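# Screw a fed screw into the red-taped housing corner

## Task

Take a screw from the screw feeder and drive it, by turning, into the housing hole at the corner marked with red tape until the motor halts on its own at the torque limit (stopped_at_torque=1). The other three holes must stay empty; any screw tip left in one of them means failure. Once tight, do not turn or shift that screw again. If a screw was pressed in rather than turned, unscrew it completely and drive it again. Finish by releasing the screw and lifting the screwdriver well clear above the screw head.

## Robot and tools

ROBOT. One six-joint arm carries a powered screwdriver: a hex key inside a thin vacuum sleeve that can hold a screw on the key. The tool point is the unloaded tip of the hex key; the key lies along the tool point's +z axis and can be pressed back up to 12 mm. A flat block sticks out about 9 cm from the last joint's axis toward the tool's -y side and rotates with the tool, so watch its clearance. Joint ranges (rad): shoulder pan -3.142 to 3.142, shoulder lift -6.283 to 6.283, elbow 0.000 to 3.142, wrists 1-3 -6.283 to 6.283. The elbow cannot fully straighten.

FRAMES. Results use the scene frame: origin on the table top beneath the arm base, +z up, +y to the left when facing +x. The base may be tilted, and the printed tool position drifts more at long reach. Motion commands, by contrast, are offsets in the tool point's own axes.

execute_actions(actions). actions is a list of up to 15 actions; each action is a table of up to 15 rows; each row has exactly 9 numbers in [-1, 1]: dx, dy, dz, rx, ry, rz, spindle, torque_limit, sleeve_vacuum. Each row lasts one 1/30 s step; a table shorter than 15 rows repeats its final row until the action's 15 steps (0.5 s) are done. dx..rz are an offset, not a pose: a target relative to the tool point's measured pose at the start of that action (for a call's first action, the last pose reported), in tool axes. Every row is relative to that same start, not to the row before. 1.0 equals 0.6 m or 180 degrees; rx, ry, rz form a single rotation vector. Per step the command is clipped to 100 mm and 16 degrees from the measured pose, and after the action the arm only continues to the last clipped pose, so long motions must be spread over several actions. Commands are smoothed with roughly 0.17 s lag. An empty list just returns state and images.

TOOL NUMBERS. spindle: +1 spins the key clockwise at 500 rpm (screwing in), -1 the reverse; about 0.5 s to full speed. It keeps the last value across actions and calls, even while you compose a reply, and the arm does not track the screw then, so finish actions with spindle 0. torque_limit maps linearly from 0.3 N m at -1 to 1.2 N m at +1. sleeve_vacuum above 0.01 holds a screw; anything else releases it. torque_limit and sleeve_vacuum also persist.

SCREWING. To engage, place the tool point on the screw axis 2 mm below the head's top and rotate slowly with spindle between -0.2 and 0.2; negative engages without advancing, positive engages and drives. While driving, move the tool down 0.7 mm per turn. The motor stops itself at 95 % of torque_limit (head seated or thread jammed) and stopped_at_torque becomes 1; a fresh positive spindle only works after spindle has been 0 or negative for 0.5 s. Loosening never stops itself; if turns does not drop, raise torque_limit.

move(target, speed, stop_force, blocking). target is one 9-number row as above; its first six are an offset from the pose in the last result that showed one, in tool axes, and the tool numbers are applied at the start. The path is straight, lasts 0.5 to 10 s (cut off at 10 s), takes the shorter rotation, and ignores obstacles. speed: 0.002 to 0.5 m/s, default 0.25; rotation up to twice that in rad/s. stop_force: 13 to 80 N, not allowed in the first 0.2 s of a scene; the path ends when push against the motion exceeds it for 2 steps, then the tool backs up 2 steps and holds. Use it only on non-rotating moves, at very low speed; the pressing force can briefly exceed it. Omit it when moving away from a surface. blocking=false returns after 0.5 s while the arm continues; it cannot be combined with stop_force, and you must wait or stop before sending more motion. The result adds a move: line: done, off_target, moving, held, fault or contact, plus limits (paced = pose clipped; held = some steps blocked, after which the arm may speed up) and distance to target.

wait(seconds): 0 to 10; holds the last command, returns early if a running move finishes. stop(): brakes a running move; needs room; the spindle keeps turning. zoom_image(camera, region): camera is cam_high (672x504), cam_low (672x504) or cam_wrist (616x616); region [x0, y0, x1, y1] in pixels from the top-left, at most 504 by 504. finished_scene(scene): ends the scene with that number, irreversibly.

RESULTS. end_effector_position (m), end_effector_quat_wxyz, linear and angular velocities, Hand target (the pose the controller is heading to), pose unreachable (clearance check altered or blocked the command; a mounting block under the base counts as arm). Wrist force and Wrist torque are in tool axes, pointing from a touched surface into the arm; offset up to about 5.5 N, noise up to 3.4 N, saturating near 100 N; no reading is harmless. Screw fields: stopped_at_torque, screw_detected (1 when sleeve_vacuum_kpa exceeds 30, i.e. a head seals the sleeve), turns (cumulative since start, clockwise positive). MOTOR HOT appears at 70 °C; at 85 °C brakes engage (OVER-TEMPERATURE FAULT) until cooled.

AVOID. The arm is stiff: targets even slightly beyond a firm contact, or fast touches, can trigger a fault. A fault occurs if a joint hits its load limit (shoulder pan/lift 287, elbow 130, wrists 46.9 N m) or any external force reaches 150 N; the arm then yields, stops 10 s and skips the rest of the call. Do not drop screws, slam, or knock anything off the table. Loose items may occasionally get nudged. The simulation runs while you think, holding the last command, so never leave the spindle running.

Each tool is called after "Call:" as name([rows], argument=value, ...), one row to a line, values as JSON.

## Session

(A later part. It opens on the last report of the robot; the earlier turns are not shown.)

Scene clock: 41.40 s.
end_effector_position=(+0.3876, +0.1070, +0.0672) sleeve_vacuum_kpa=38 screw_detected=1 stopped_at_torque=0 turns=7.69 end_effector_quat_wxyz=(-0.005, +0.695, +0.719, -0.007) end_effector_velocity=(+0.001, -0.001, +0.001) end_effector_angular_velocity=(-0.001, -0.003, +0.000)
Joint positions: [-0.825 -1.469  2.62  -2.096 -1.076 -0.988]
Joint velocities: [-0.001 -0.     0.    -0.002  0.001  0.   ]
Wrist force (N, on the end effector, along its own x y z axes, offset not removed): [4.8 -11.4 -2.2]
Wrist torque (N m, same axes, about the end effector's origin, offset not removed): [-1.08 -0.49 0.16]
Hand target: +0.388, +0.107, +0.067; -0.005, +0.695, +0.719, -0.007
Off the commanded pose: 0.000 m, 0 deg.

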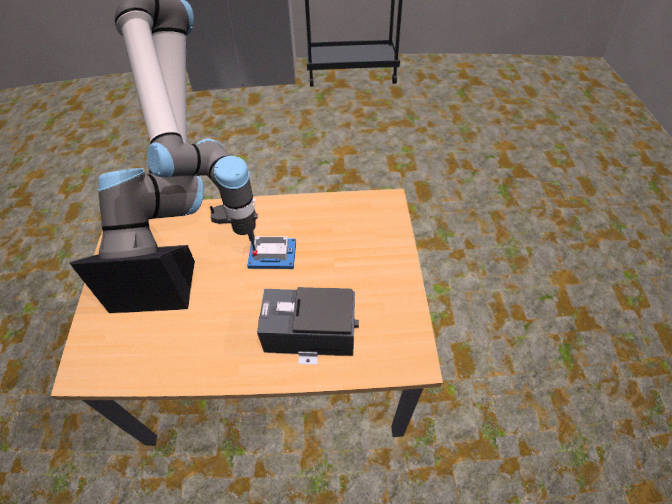

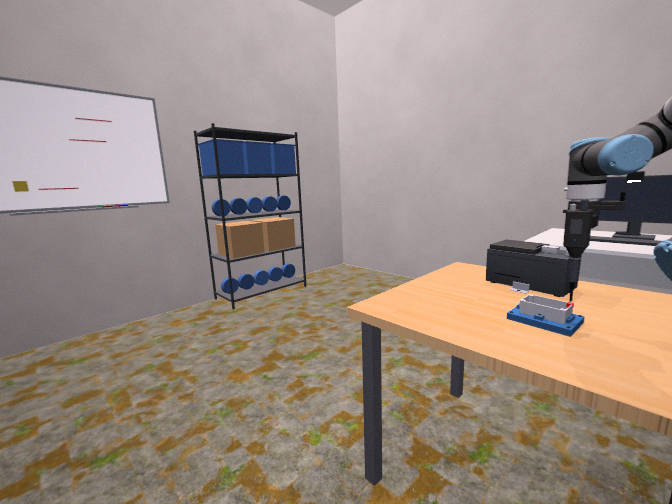

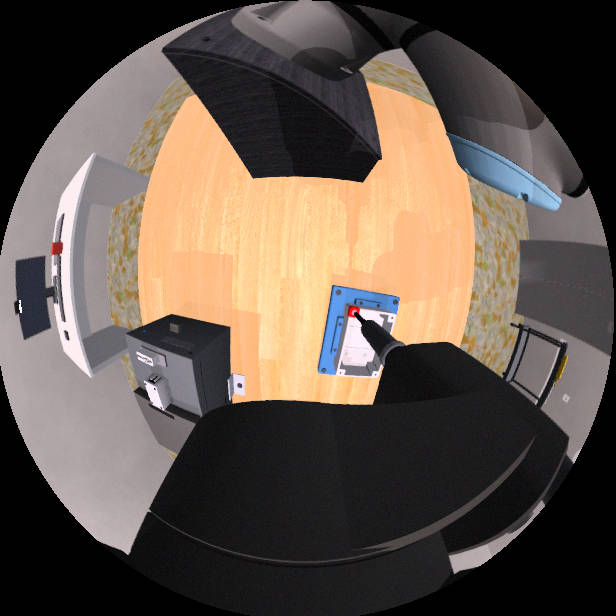

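Call:
move(target=[0.0003,-0.0014,0.006,0,0,0,0.25,1,1], speed=0.002)

Call:
execute_actions([
  [[0,0,0,0,0,0,0,1,1]],
])

Scene clock: 44.57 s.
end_effector_position=(+0.3868, +0.1071, +0.0637) sleeve_vacuum_kpa=39 screw_detected=1 stopped_at_torque=0 turns=11.89 end_effector_quat_wxyz=(-0.005, +0.695, +0.719, -0.007) end_effector_velocity=(-0.001, +0.000, -0.000) end_effector_angular_velocity=(+0.001, +0.001, -0.002)
Joint positions: [-0.822 -1.464  2.625 -2.107 -1.074 -0.985]
Joint velocities: [-0.001  0.001  0.001 -0.    -0.     0.   ]
Wrist force (N, on the end effector, along its own x y z axes, offset not removed): [1.9 -4.4 -3.6]
Wrist torque (N m, same axes, about the end effector's origin, offset not removed): [-0.92 -0.03 0.22]
Hand target: +0.387, +0.107, +0.064; -0.005, +0.695, +0.719, -0.007
Off the commanded pose: 0.000 m, 0 deg.
move: done

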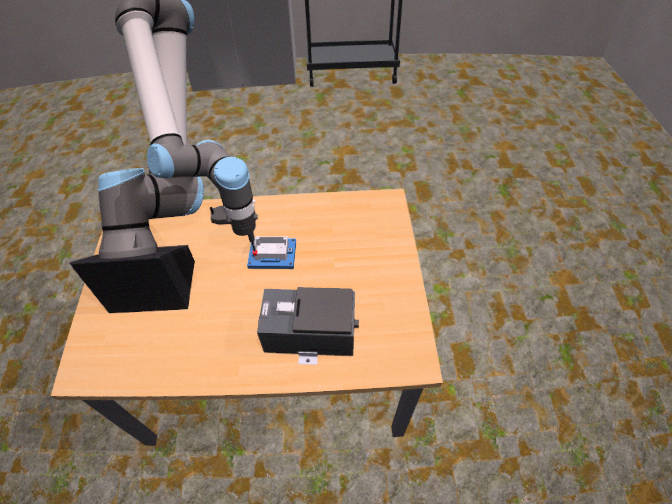

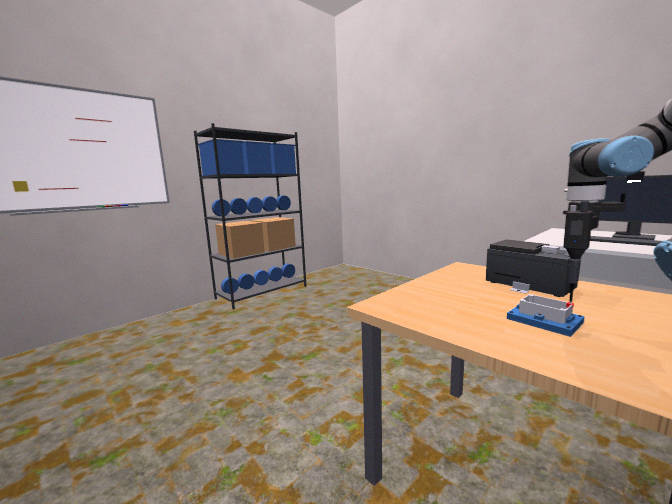

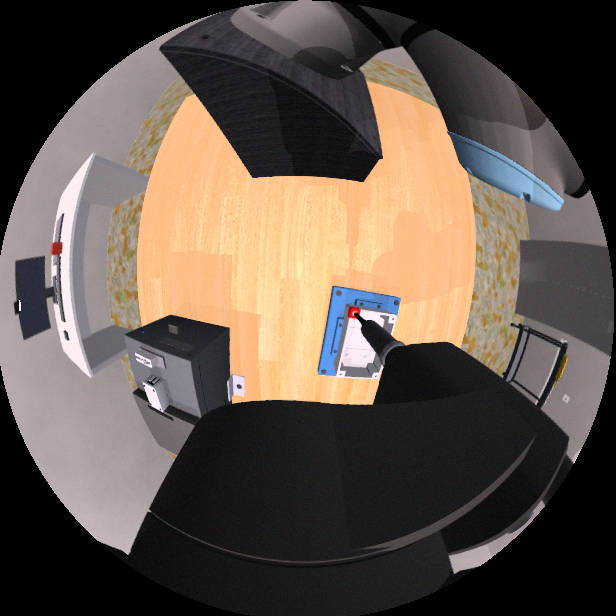

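Scene clock: 45.07 s.
end_effector_position=(+0.3867, +0.1071, +0.0637) sleeve_vacuum_kpa=39 screw_detected=1 stopped_at_torque=0 turns=11.89 end_effector_quat_wxyz=(-0.005, +0.695, +0.719, -0.007) end_effector_velocity=(+0.001, -0.000, +0.000) end_effector_angular_velocity=(-0.001, -0.000, +0.002)
Joint positions: [-0.822 -1.464  2.625 -2.107 -1.074 -0.985]
Joint velocities: [ 0.001 -0.    -0.001 -0.001  0.    -0.   ]
Wrist force (N, on the end effector, along its own x y z axes, offset not removed): [3.6 -2.7 -2.7]
Wrist torque (N m, same axes, about the end effector's origin, offset not removed): [-0.37 -0.54 0.02]
Hand target: +0.387, +0.107, +0.064; -0.005, +0.695, +0.719, -0.007
Off the commanded pose: 0.000 m, 0 deg.

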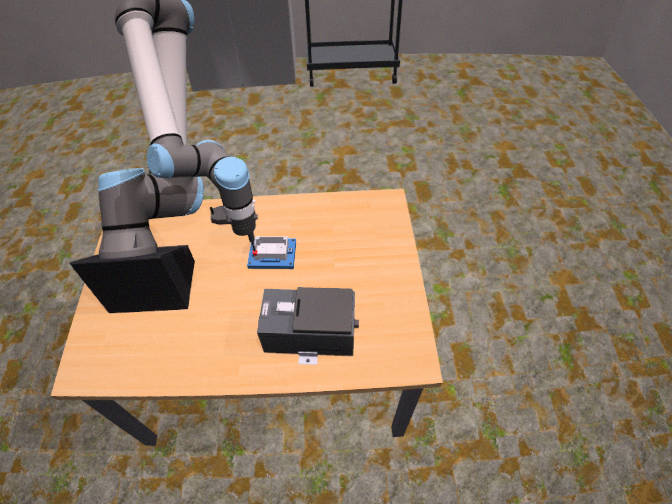

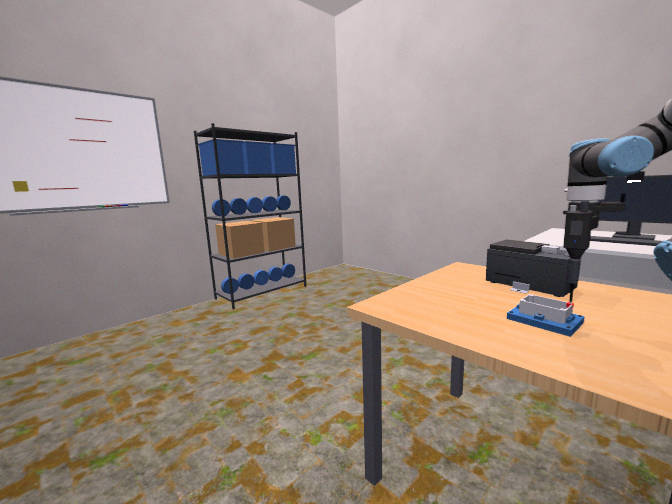

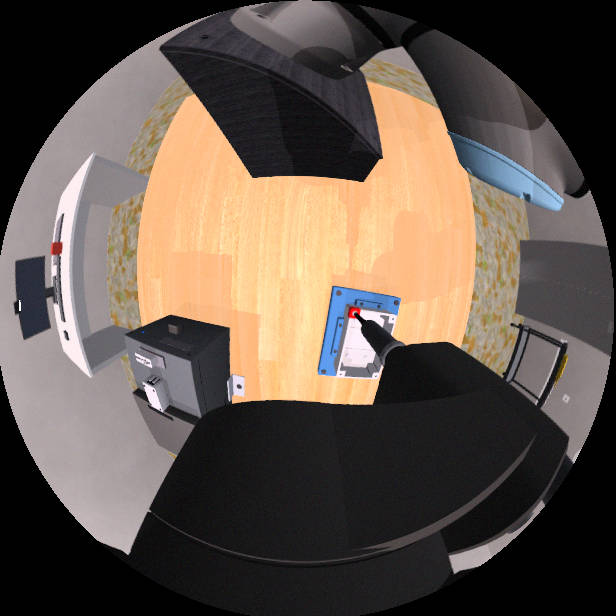

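Centred and threading.

Call:
move(target=[0,0,0.007,0,0,0,0.25,1,1], speed=0.002)

Call:
execute_actions([
  [[0,0,0,0,0,0,0.25,1,1]],
  [[0,0,0,0,0,0,0,1,1]],
])

Call:
zoom_image(camera="cam_wrist", region=[330,290,400,350])

Scene clock: 48.37 s.
end_effector_position=(+0.3867, +0.1071, +0.0595) sleeve_vacuum_kpa=37 screw_detected=1 stopped_at_torque=1 turns=15.00 end_effector_quat_wxyz=(-0.005, +0.695, +0.719, -0.007) end_effector_velocity=(-0.000, -0.000, -0.001) end_effector_angular_velocity=(-0.002, +0.000, +0.002)
Joint positions: [-0.817 -1.457  2.629 -2.121 -1.071 -0.981]
Joint velocities: [ 0.002 -0.     0.001 -0.003 -0.     0.   ]
Wrist force (N, on the end effector, along its own x y z axes, offset not removed): [3.8 -3.9 -5.7]
Wrist torque (N m, same axes, about the end effector's origin, offset not removed): [-0.66 -0.69 0.15]
Hand target: +0.387, +0.107, +0.059; -0.005, +0.695, +0.719, -0.007
Off the commanded pose: 0.000 m, 0 deg.
move: done

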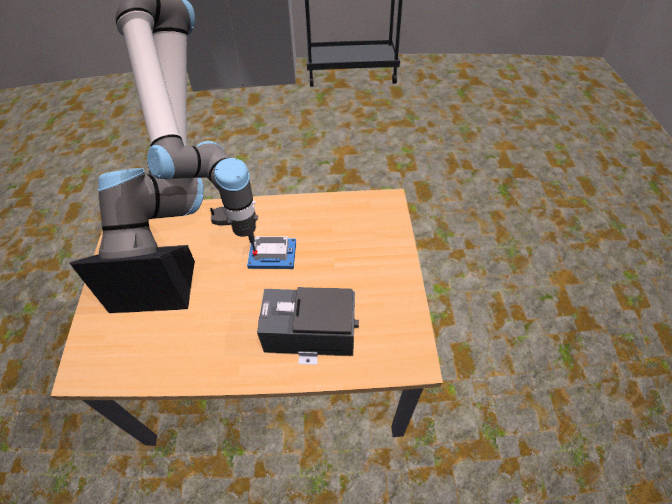

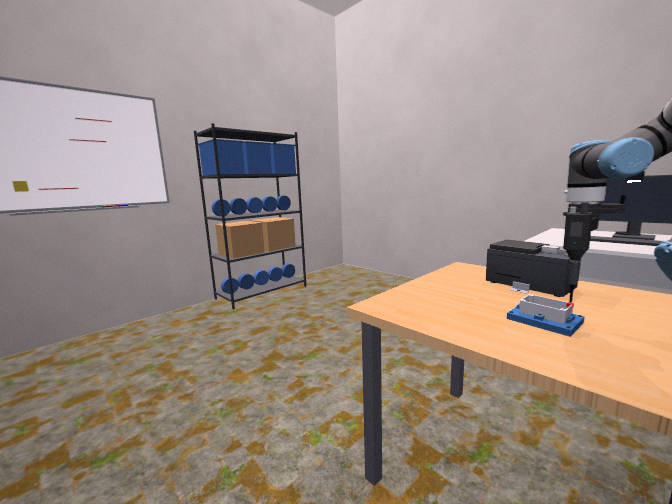

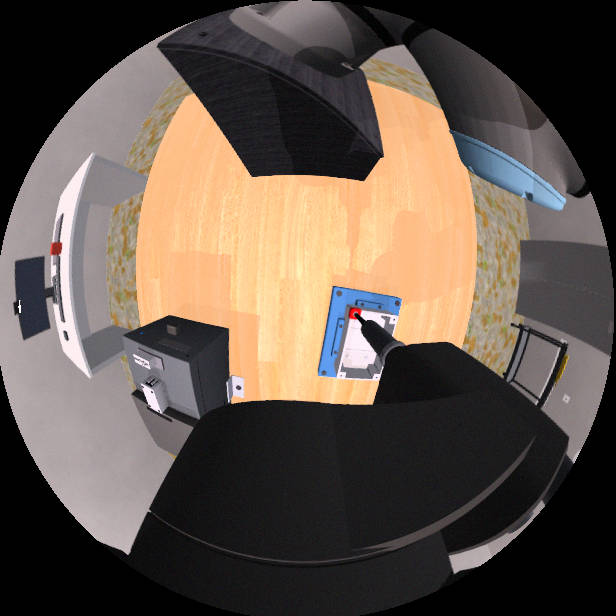

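Scene clock: 49.37 s.
end_effector_position=(+0.3867, +0.1071, +0.0595) sleeve_vacuum_kpa=37 screw_detected=1 stopped_at_torque=1 turns=15.00 end_effector_quat_wxyz=(-0.005, +0.695, +0.719, -0.007) end_effector_velocity=(+0.002, -0.001, +0.002) end_effector_angular_velocity=(-0.003, -0.003, +0.002)
Joint positions: [-0.817 -1.457  2.629 -2.121 -1.071 -0.981]
Joint velocities: [-0.001 -0.002 -0.002 -0.     0.    -0.   ]
Wrist force (N, on the end effector, along its own x y z axes, offset not removed): [3.4 -3.3 -4.5]
Wrist torque (N m, same axes, about the end effector's origin, offset not removed): [-0.58 -0.45 0.06]
Hand target: +0.387, +0.107, +0.059; -0.005, +0.695, +0.719, -0.007
Off the commanded pose: 0.000 m, 0 deg.

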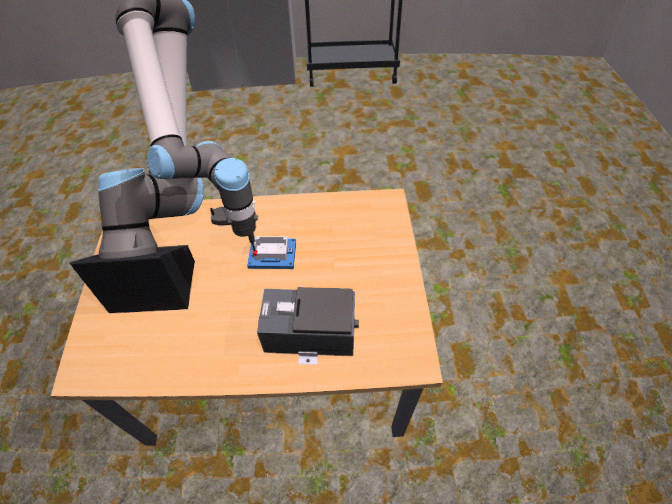

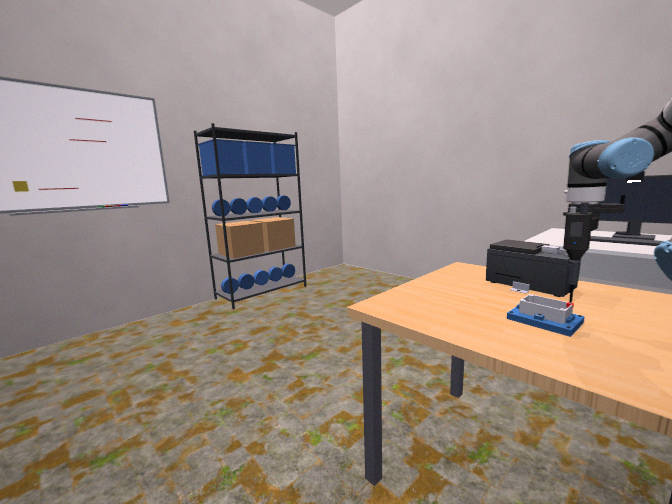

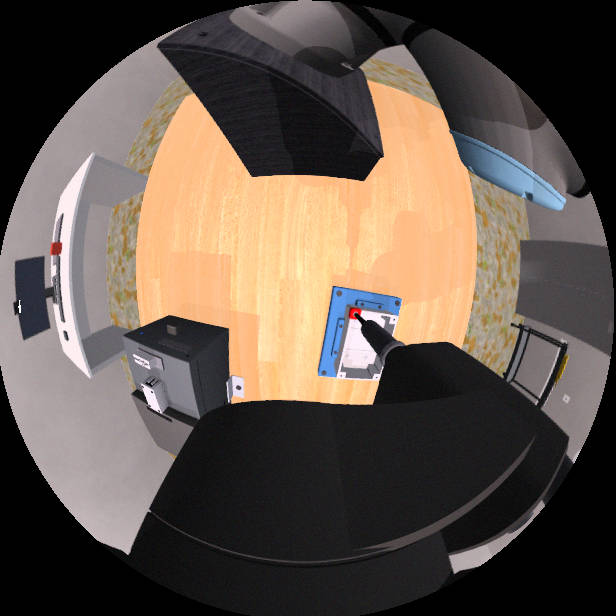

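Region (330, 290, 400, 350) of cam_wrist's 616x616 image, scaled by 7.200, with more detail than that image has; it fills the top 432 rows of this view, and the rest is white.

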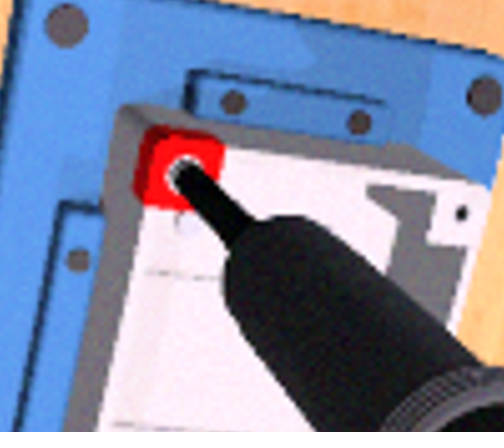

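Call:
execute_actions([
  [[0,0,0,0,0,0,0,1,0]],
])

Call:
move(target=[0,0,-0.18,0,0,0,0,1,0], speed=0.1)

Call:
zoom_image(camera="cam_low", region=[500,270,600,340])

Call:
zoom_image(camera="cam_wrist", region=[300,260,400,350])

Scene clock: 51.00 s.
end_effector_position=(+0.3867, +0.1071, +0.0595) sleeve_vacuum_kpa=0 screw_detected=0 stopped_at_torque=1 turns=15.00 end_effector_quat_wxyz=(-0.005, +0.695, +0.719, -0.007) end_effector_velocity=(+0.000, +0.000, -0.000) end_effector_angular_velocity=(-0.001, +0.000, +0.003)
Joint positions: [-0.817 -1.457  2.629 -2.121 -1.071 -0.981]
Joint velocities: [ 0.003  0.    -0.001 -0.002  0.    -0.   ]
Wrist force (N, on the end effector, along its own x y z axes, offset not removed): [3.3 -2.0 -5.2]
Wrist torque (N m, same axes, about the end effector's origin, offset not removed): [-0.09 -0.54 -0.09]
Hand target: +0.387, +0.107, +0.059; -0.005, +0.695, +0.719, -0.007
Off the commanded pose: 0.000 m, 0 deg.

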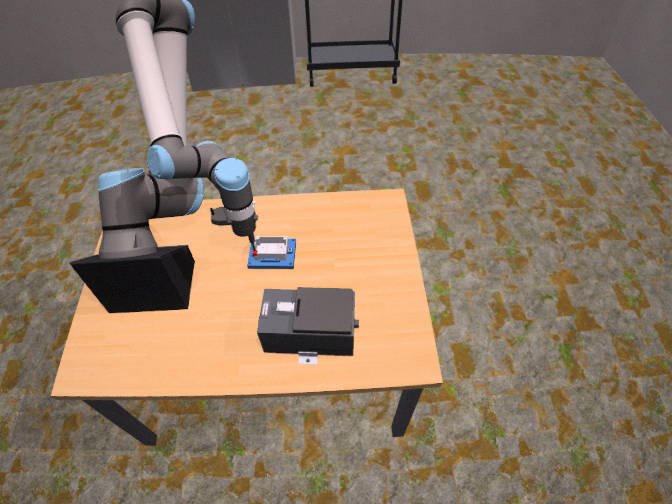

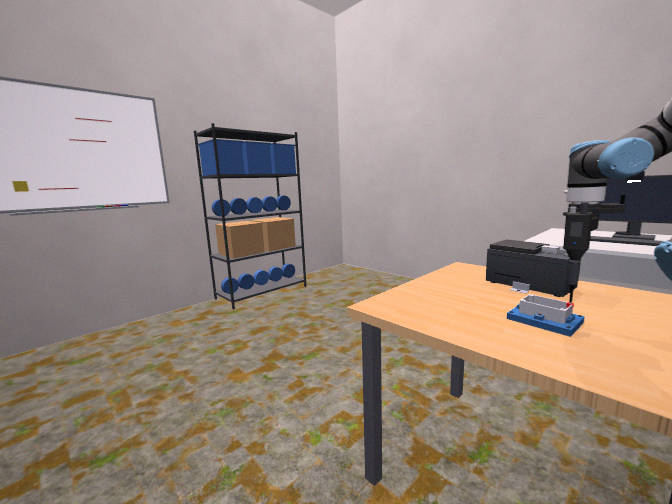

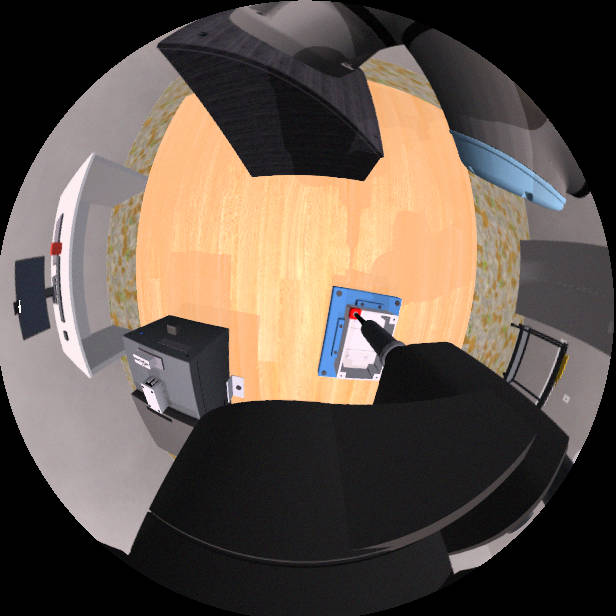

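Scene clock: 52.50 s.
end_effector_position=(+0.3885, +0.1074, +0.1673) sleeve_vacuum_kpa=0 screw_detected=0 stopped_at_torque=1 turns=15.00 end_effector_quat_wxyz=(-0.005, +0.695, +0.719, -0.007) end_effector_velocity=(+0.000, -0.000, +0.002) end_effector_angular_velocity=(-0.001, +0.000, +0.000)
Joint positions: [-0.936 -1.605  2.509 -1.804 -1.143 -1.087]
Joint velocities: [-0.002 -0.002 -0.003  0.005 -0.002 -0.001]
Wrist force (N, on the end effector, along its own x y z axes, offset not removed): [0.8 -1.1 2.3]
Wrist torque (N m, same axes, about the end effector's origin, offset not removed): [-0.35 0.07 0.04]
Hand target: +0.388, +0.107, +0.167; -0.005, +0.695, +0.719, -0.007
Off the commanded pose: 0.000 m, 0 deg.
move: done

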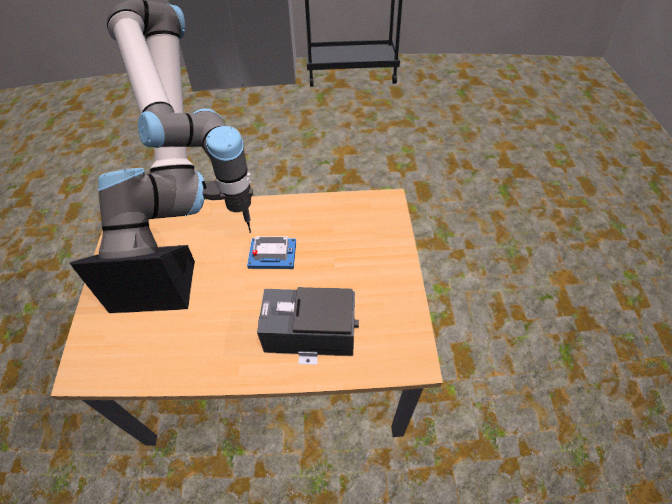

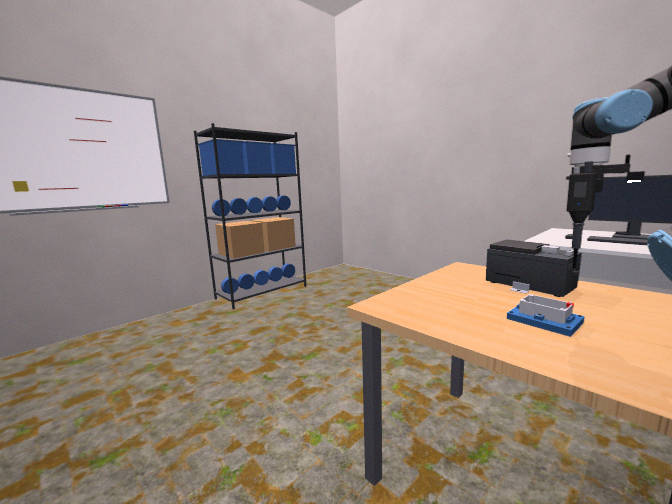

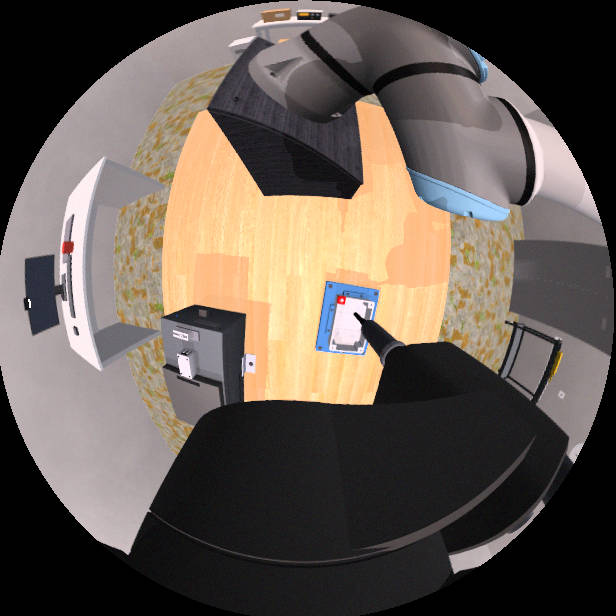

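Region (500, 270, 600, 340) of cam_low's 672x504 image, scaled by 5.040, with more detail than that image has; it fills the top 353 rows of this view, and the rest is white.

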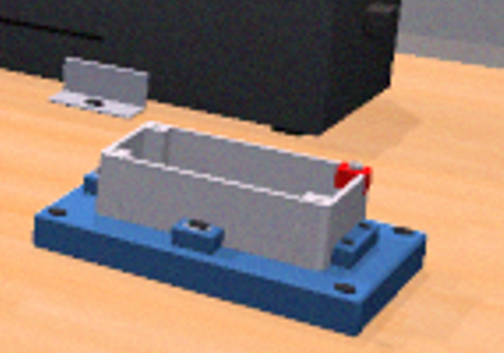

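Region (300, 260, 400, 350) of cam_wrist's 616x616 image, scaled by 5.040, with more detail than that image has; it fills the top 454 rows of this view, and the rest is white.

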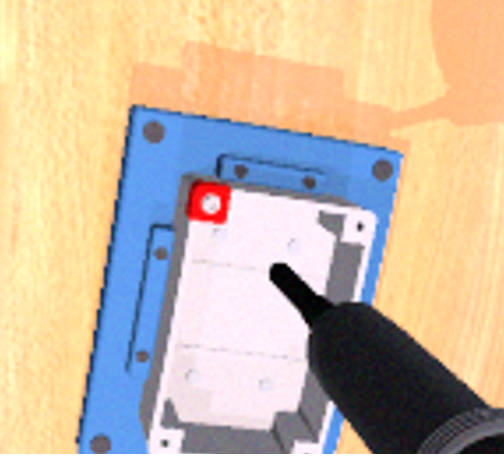

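Seated.

Call:
finished_scene(scene=2)

The scene is finished: the task was done.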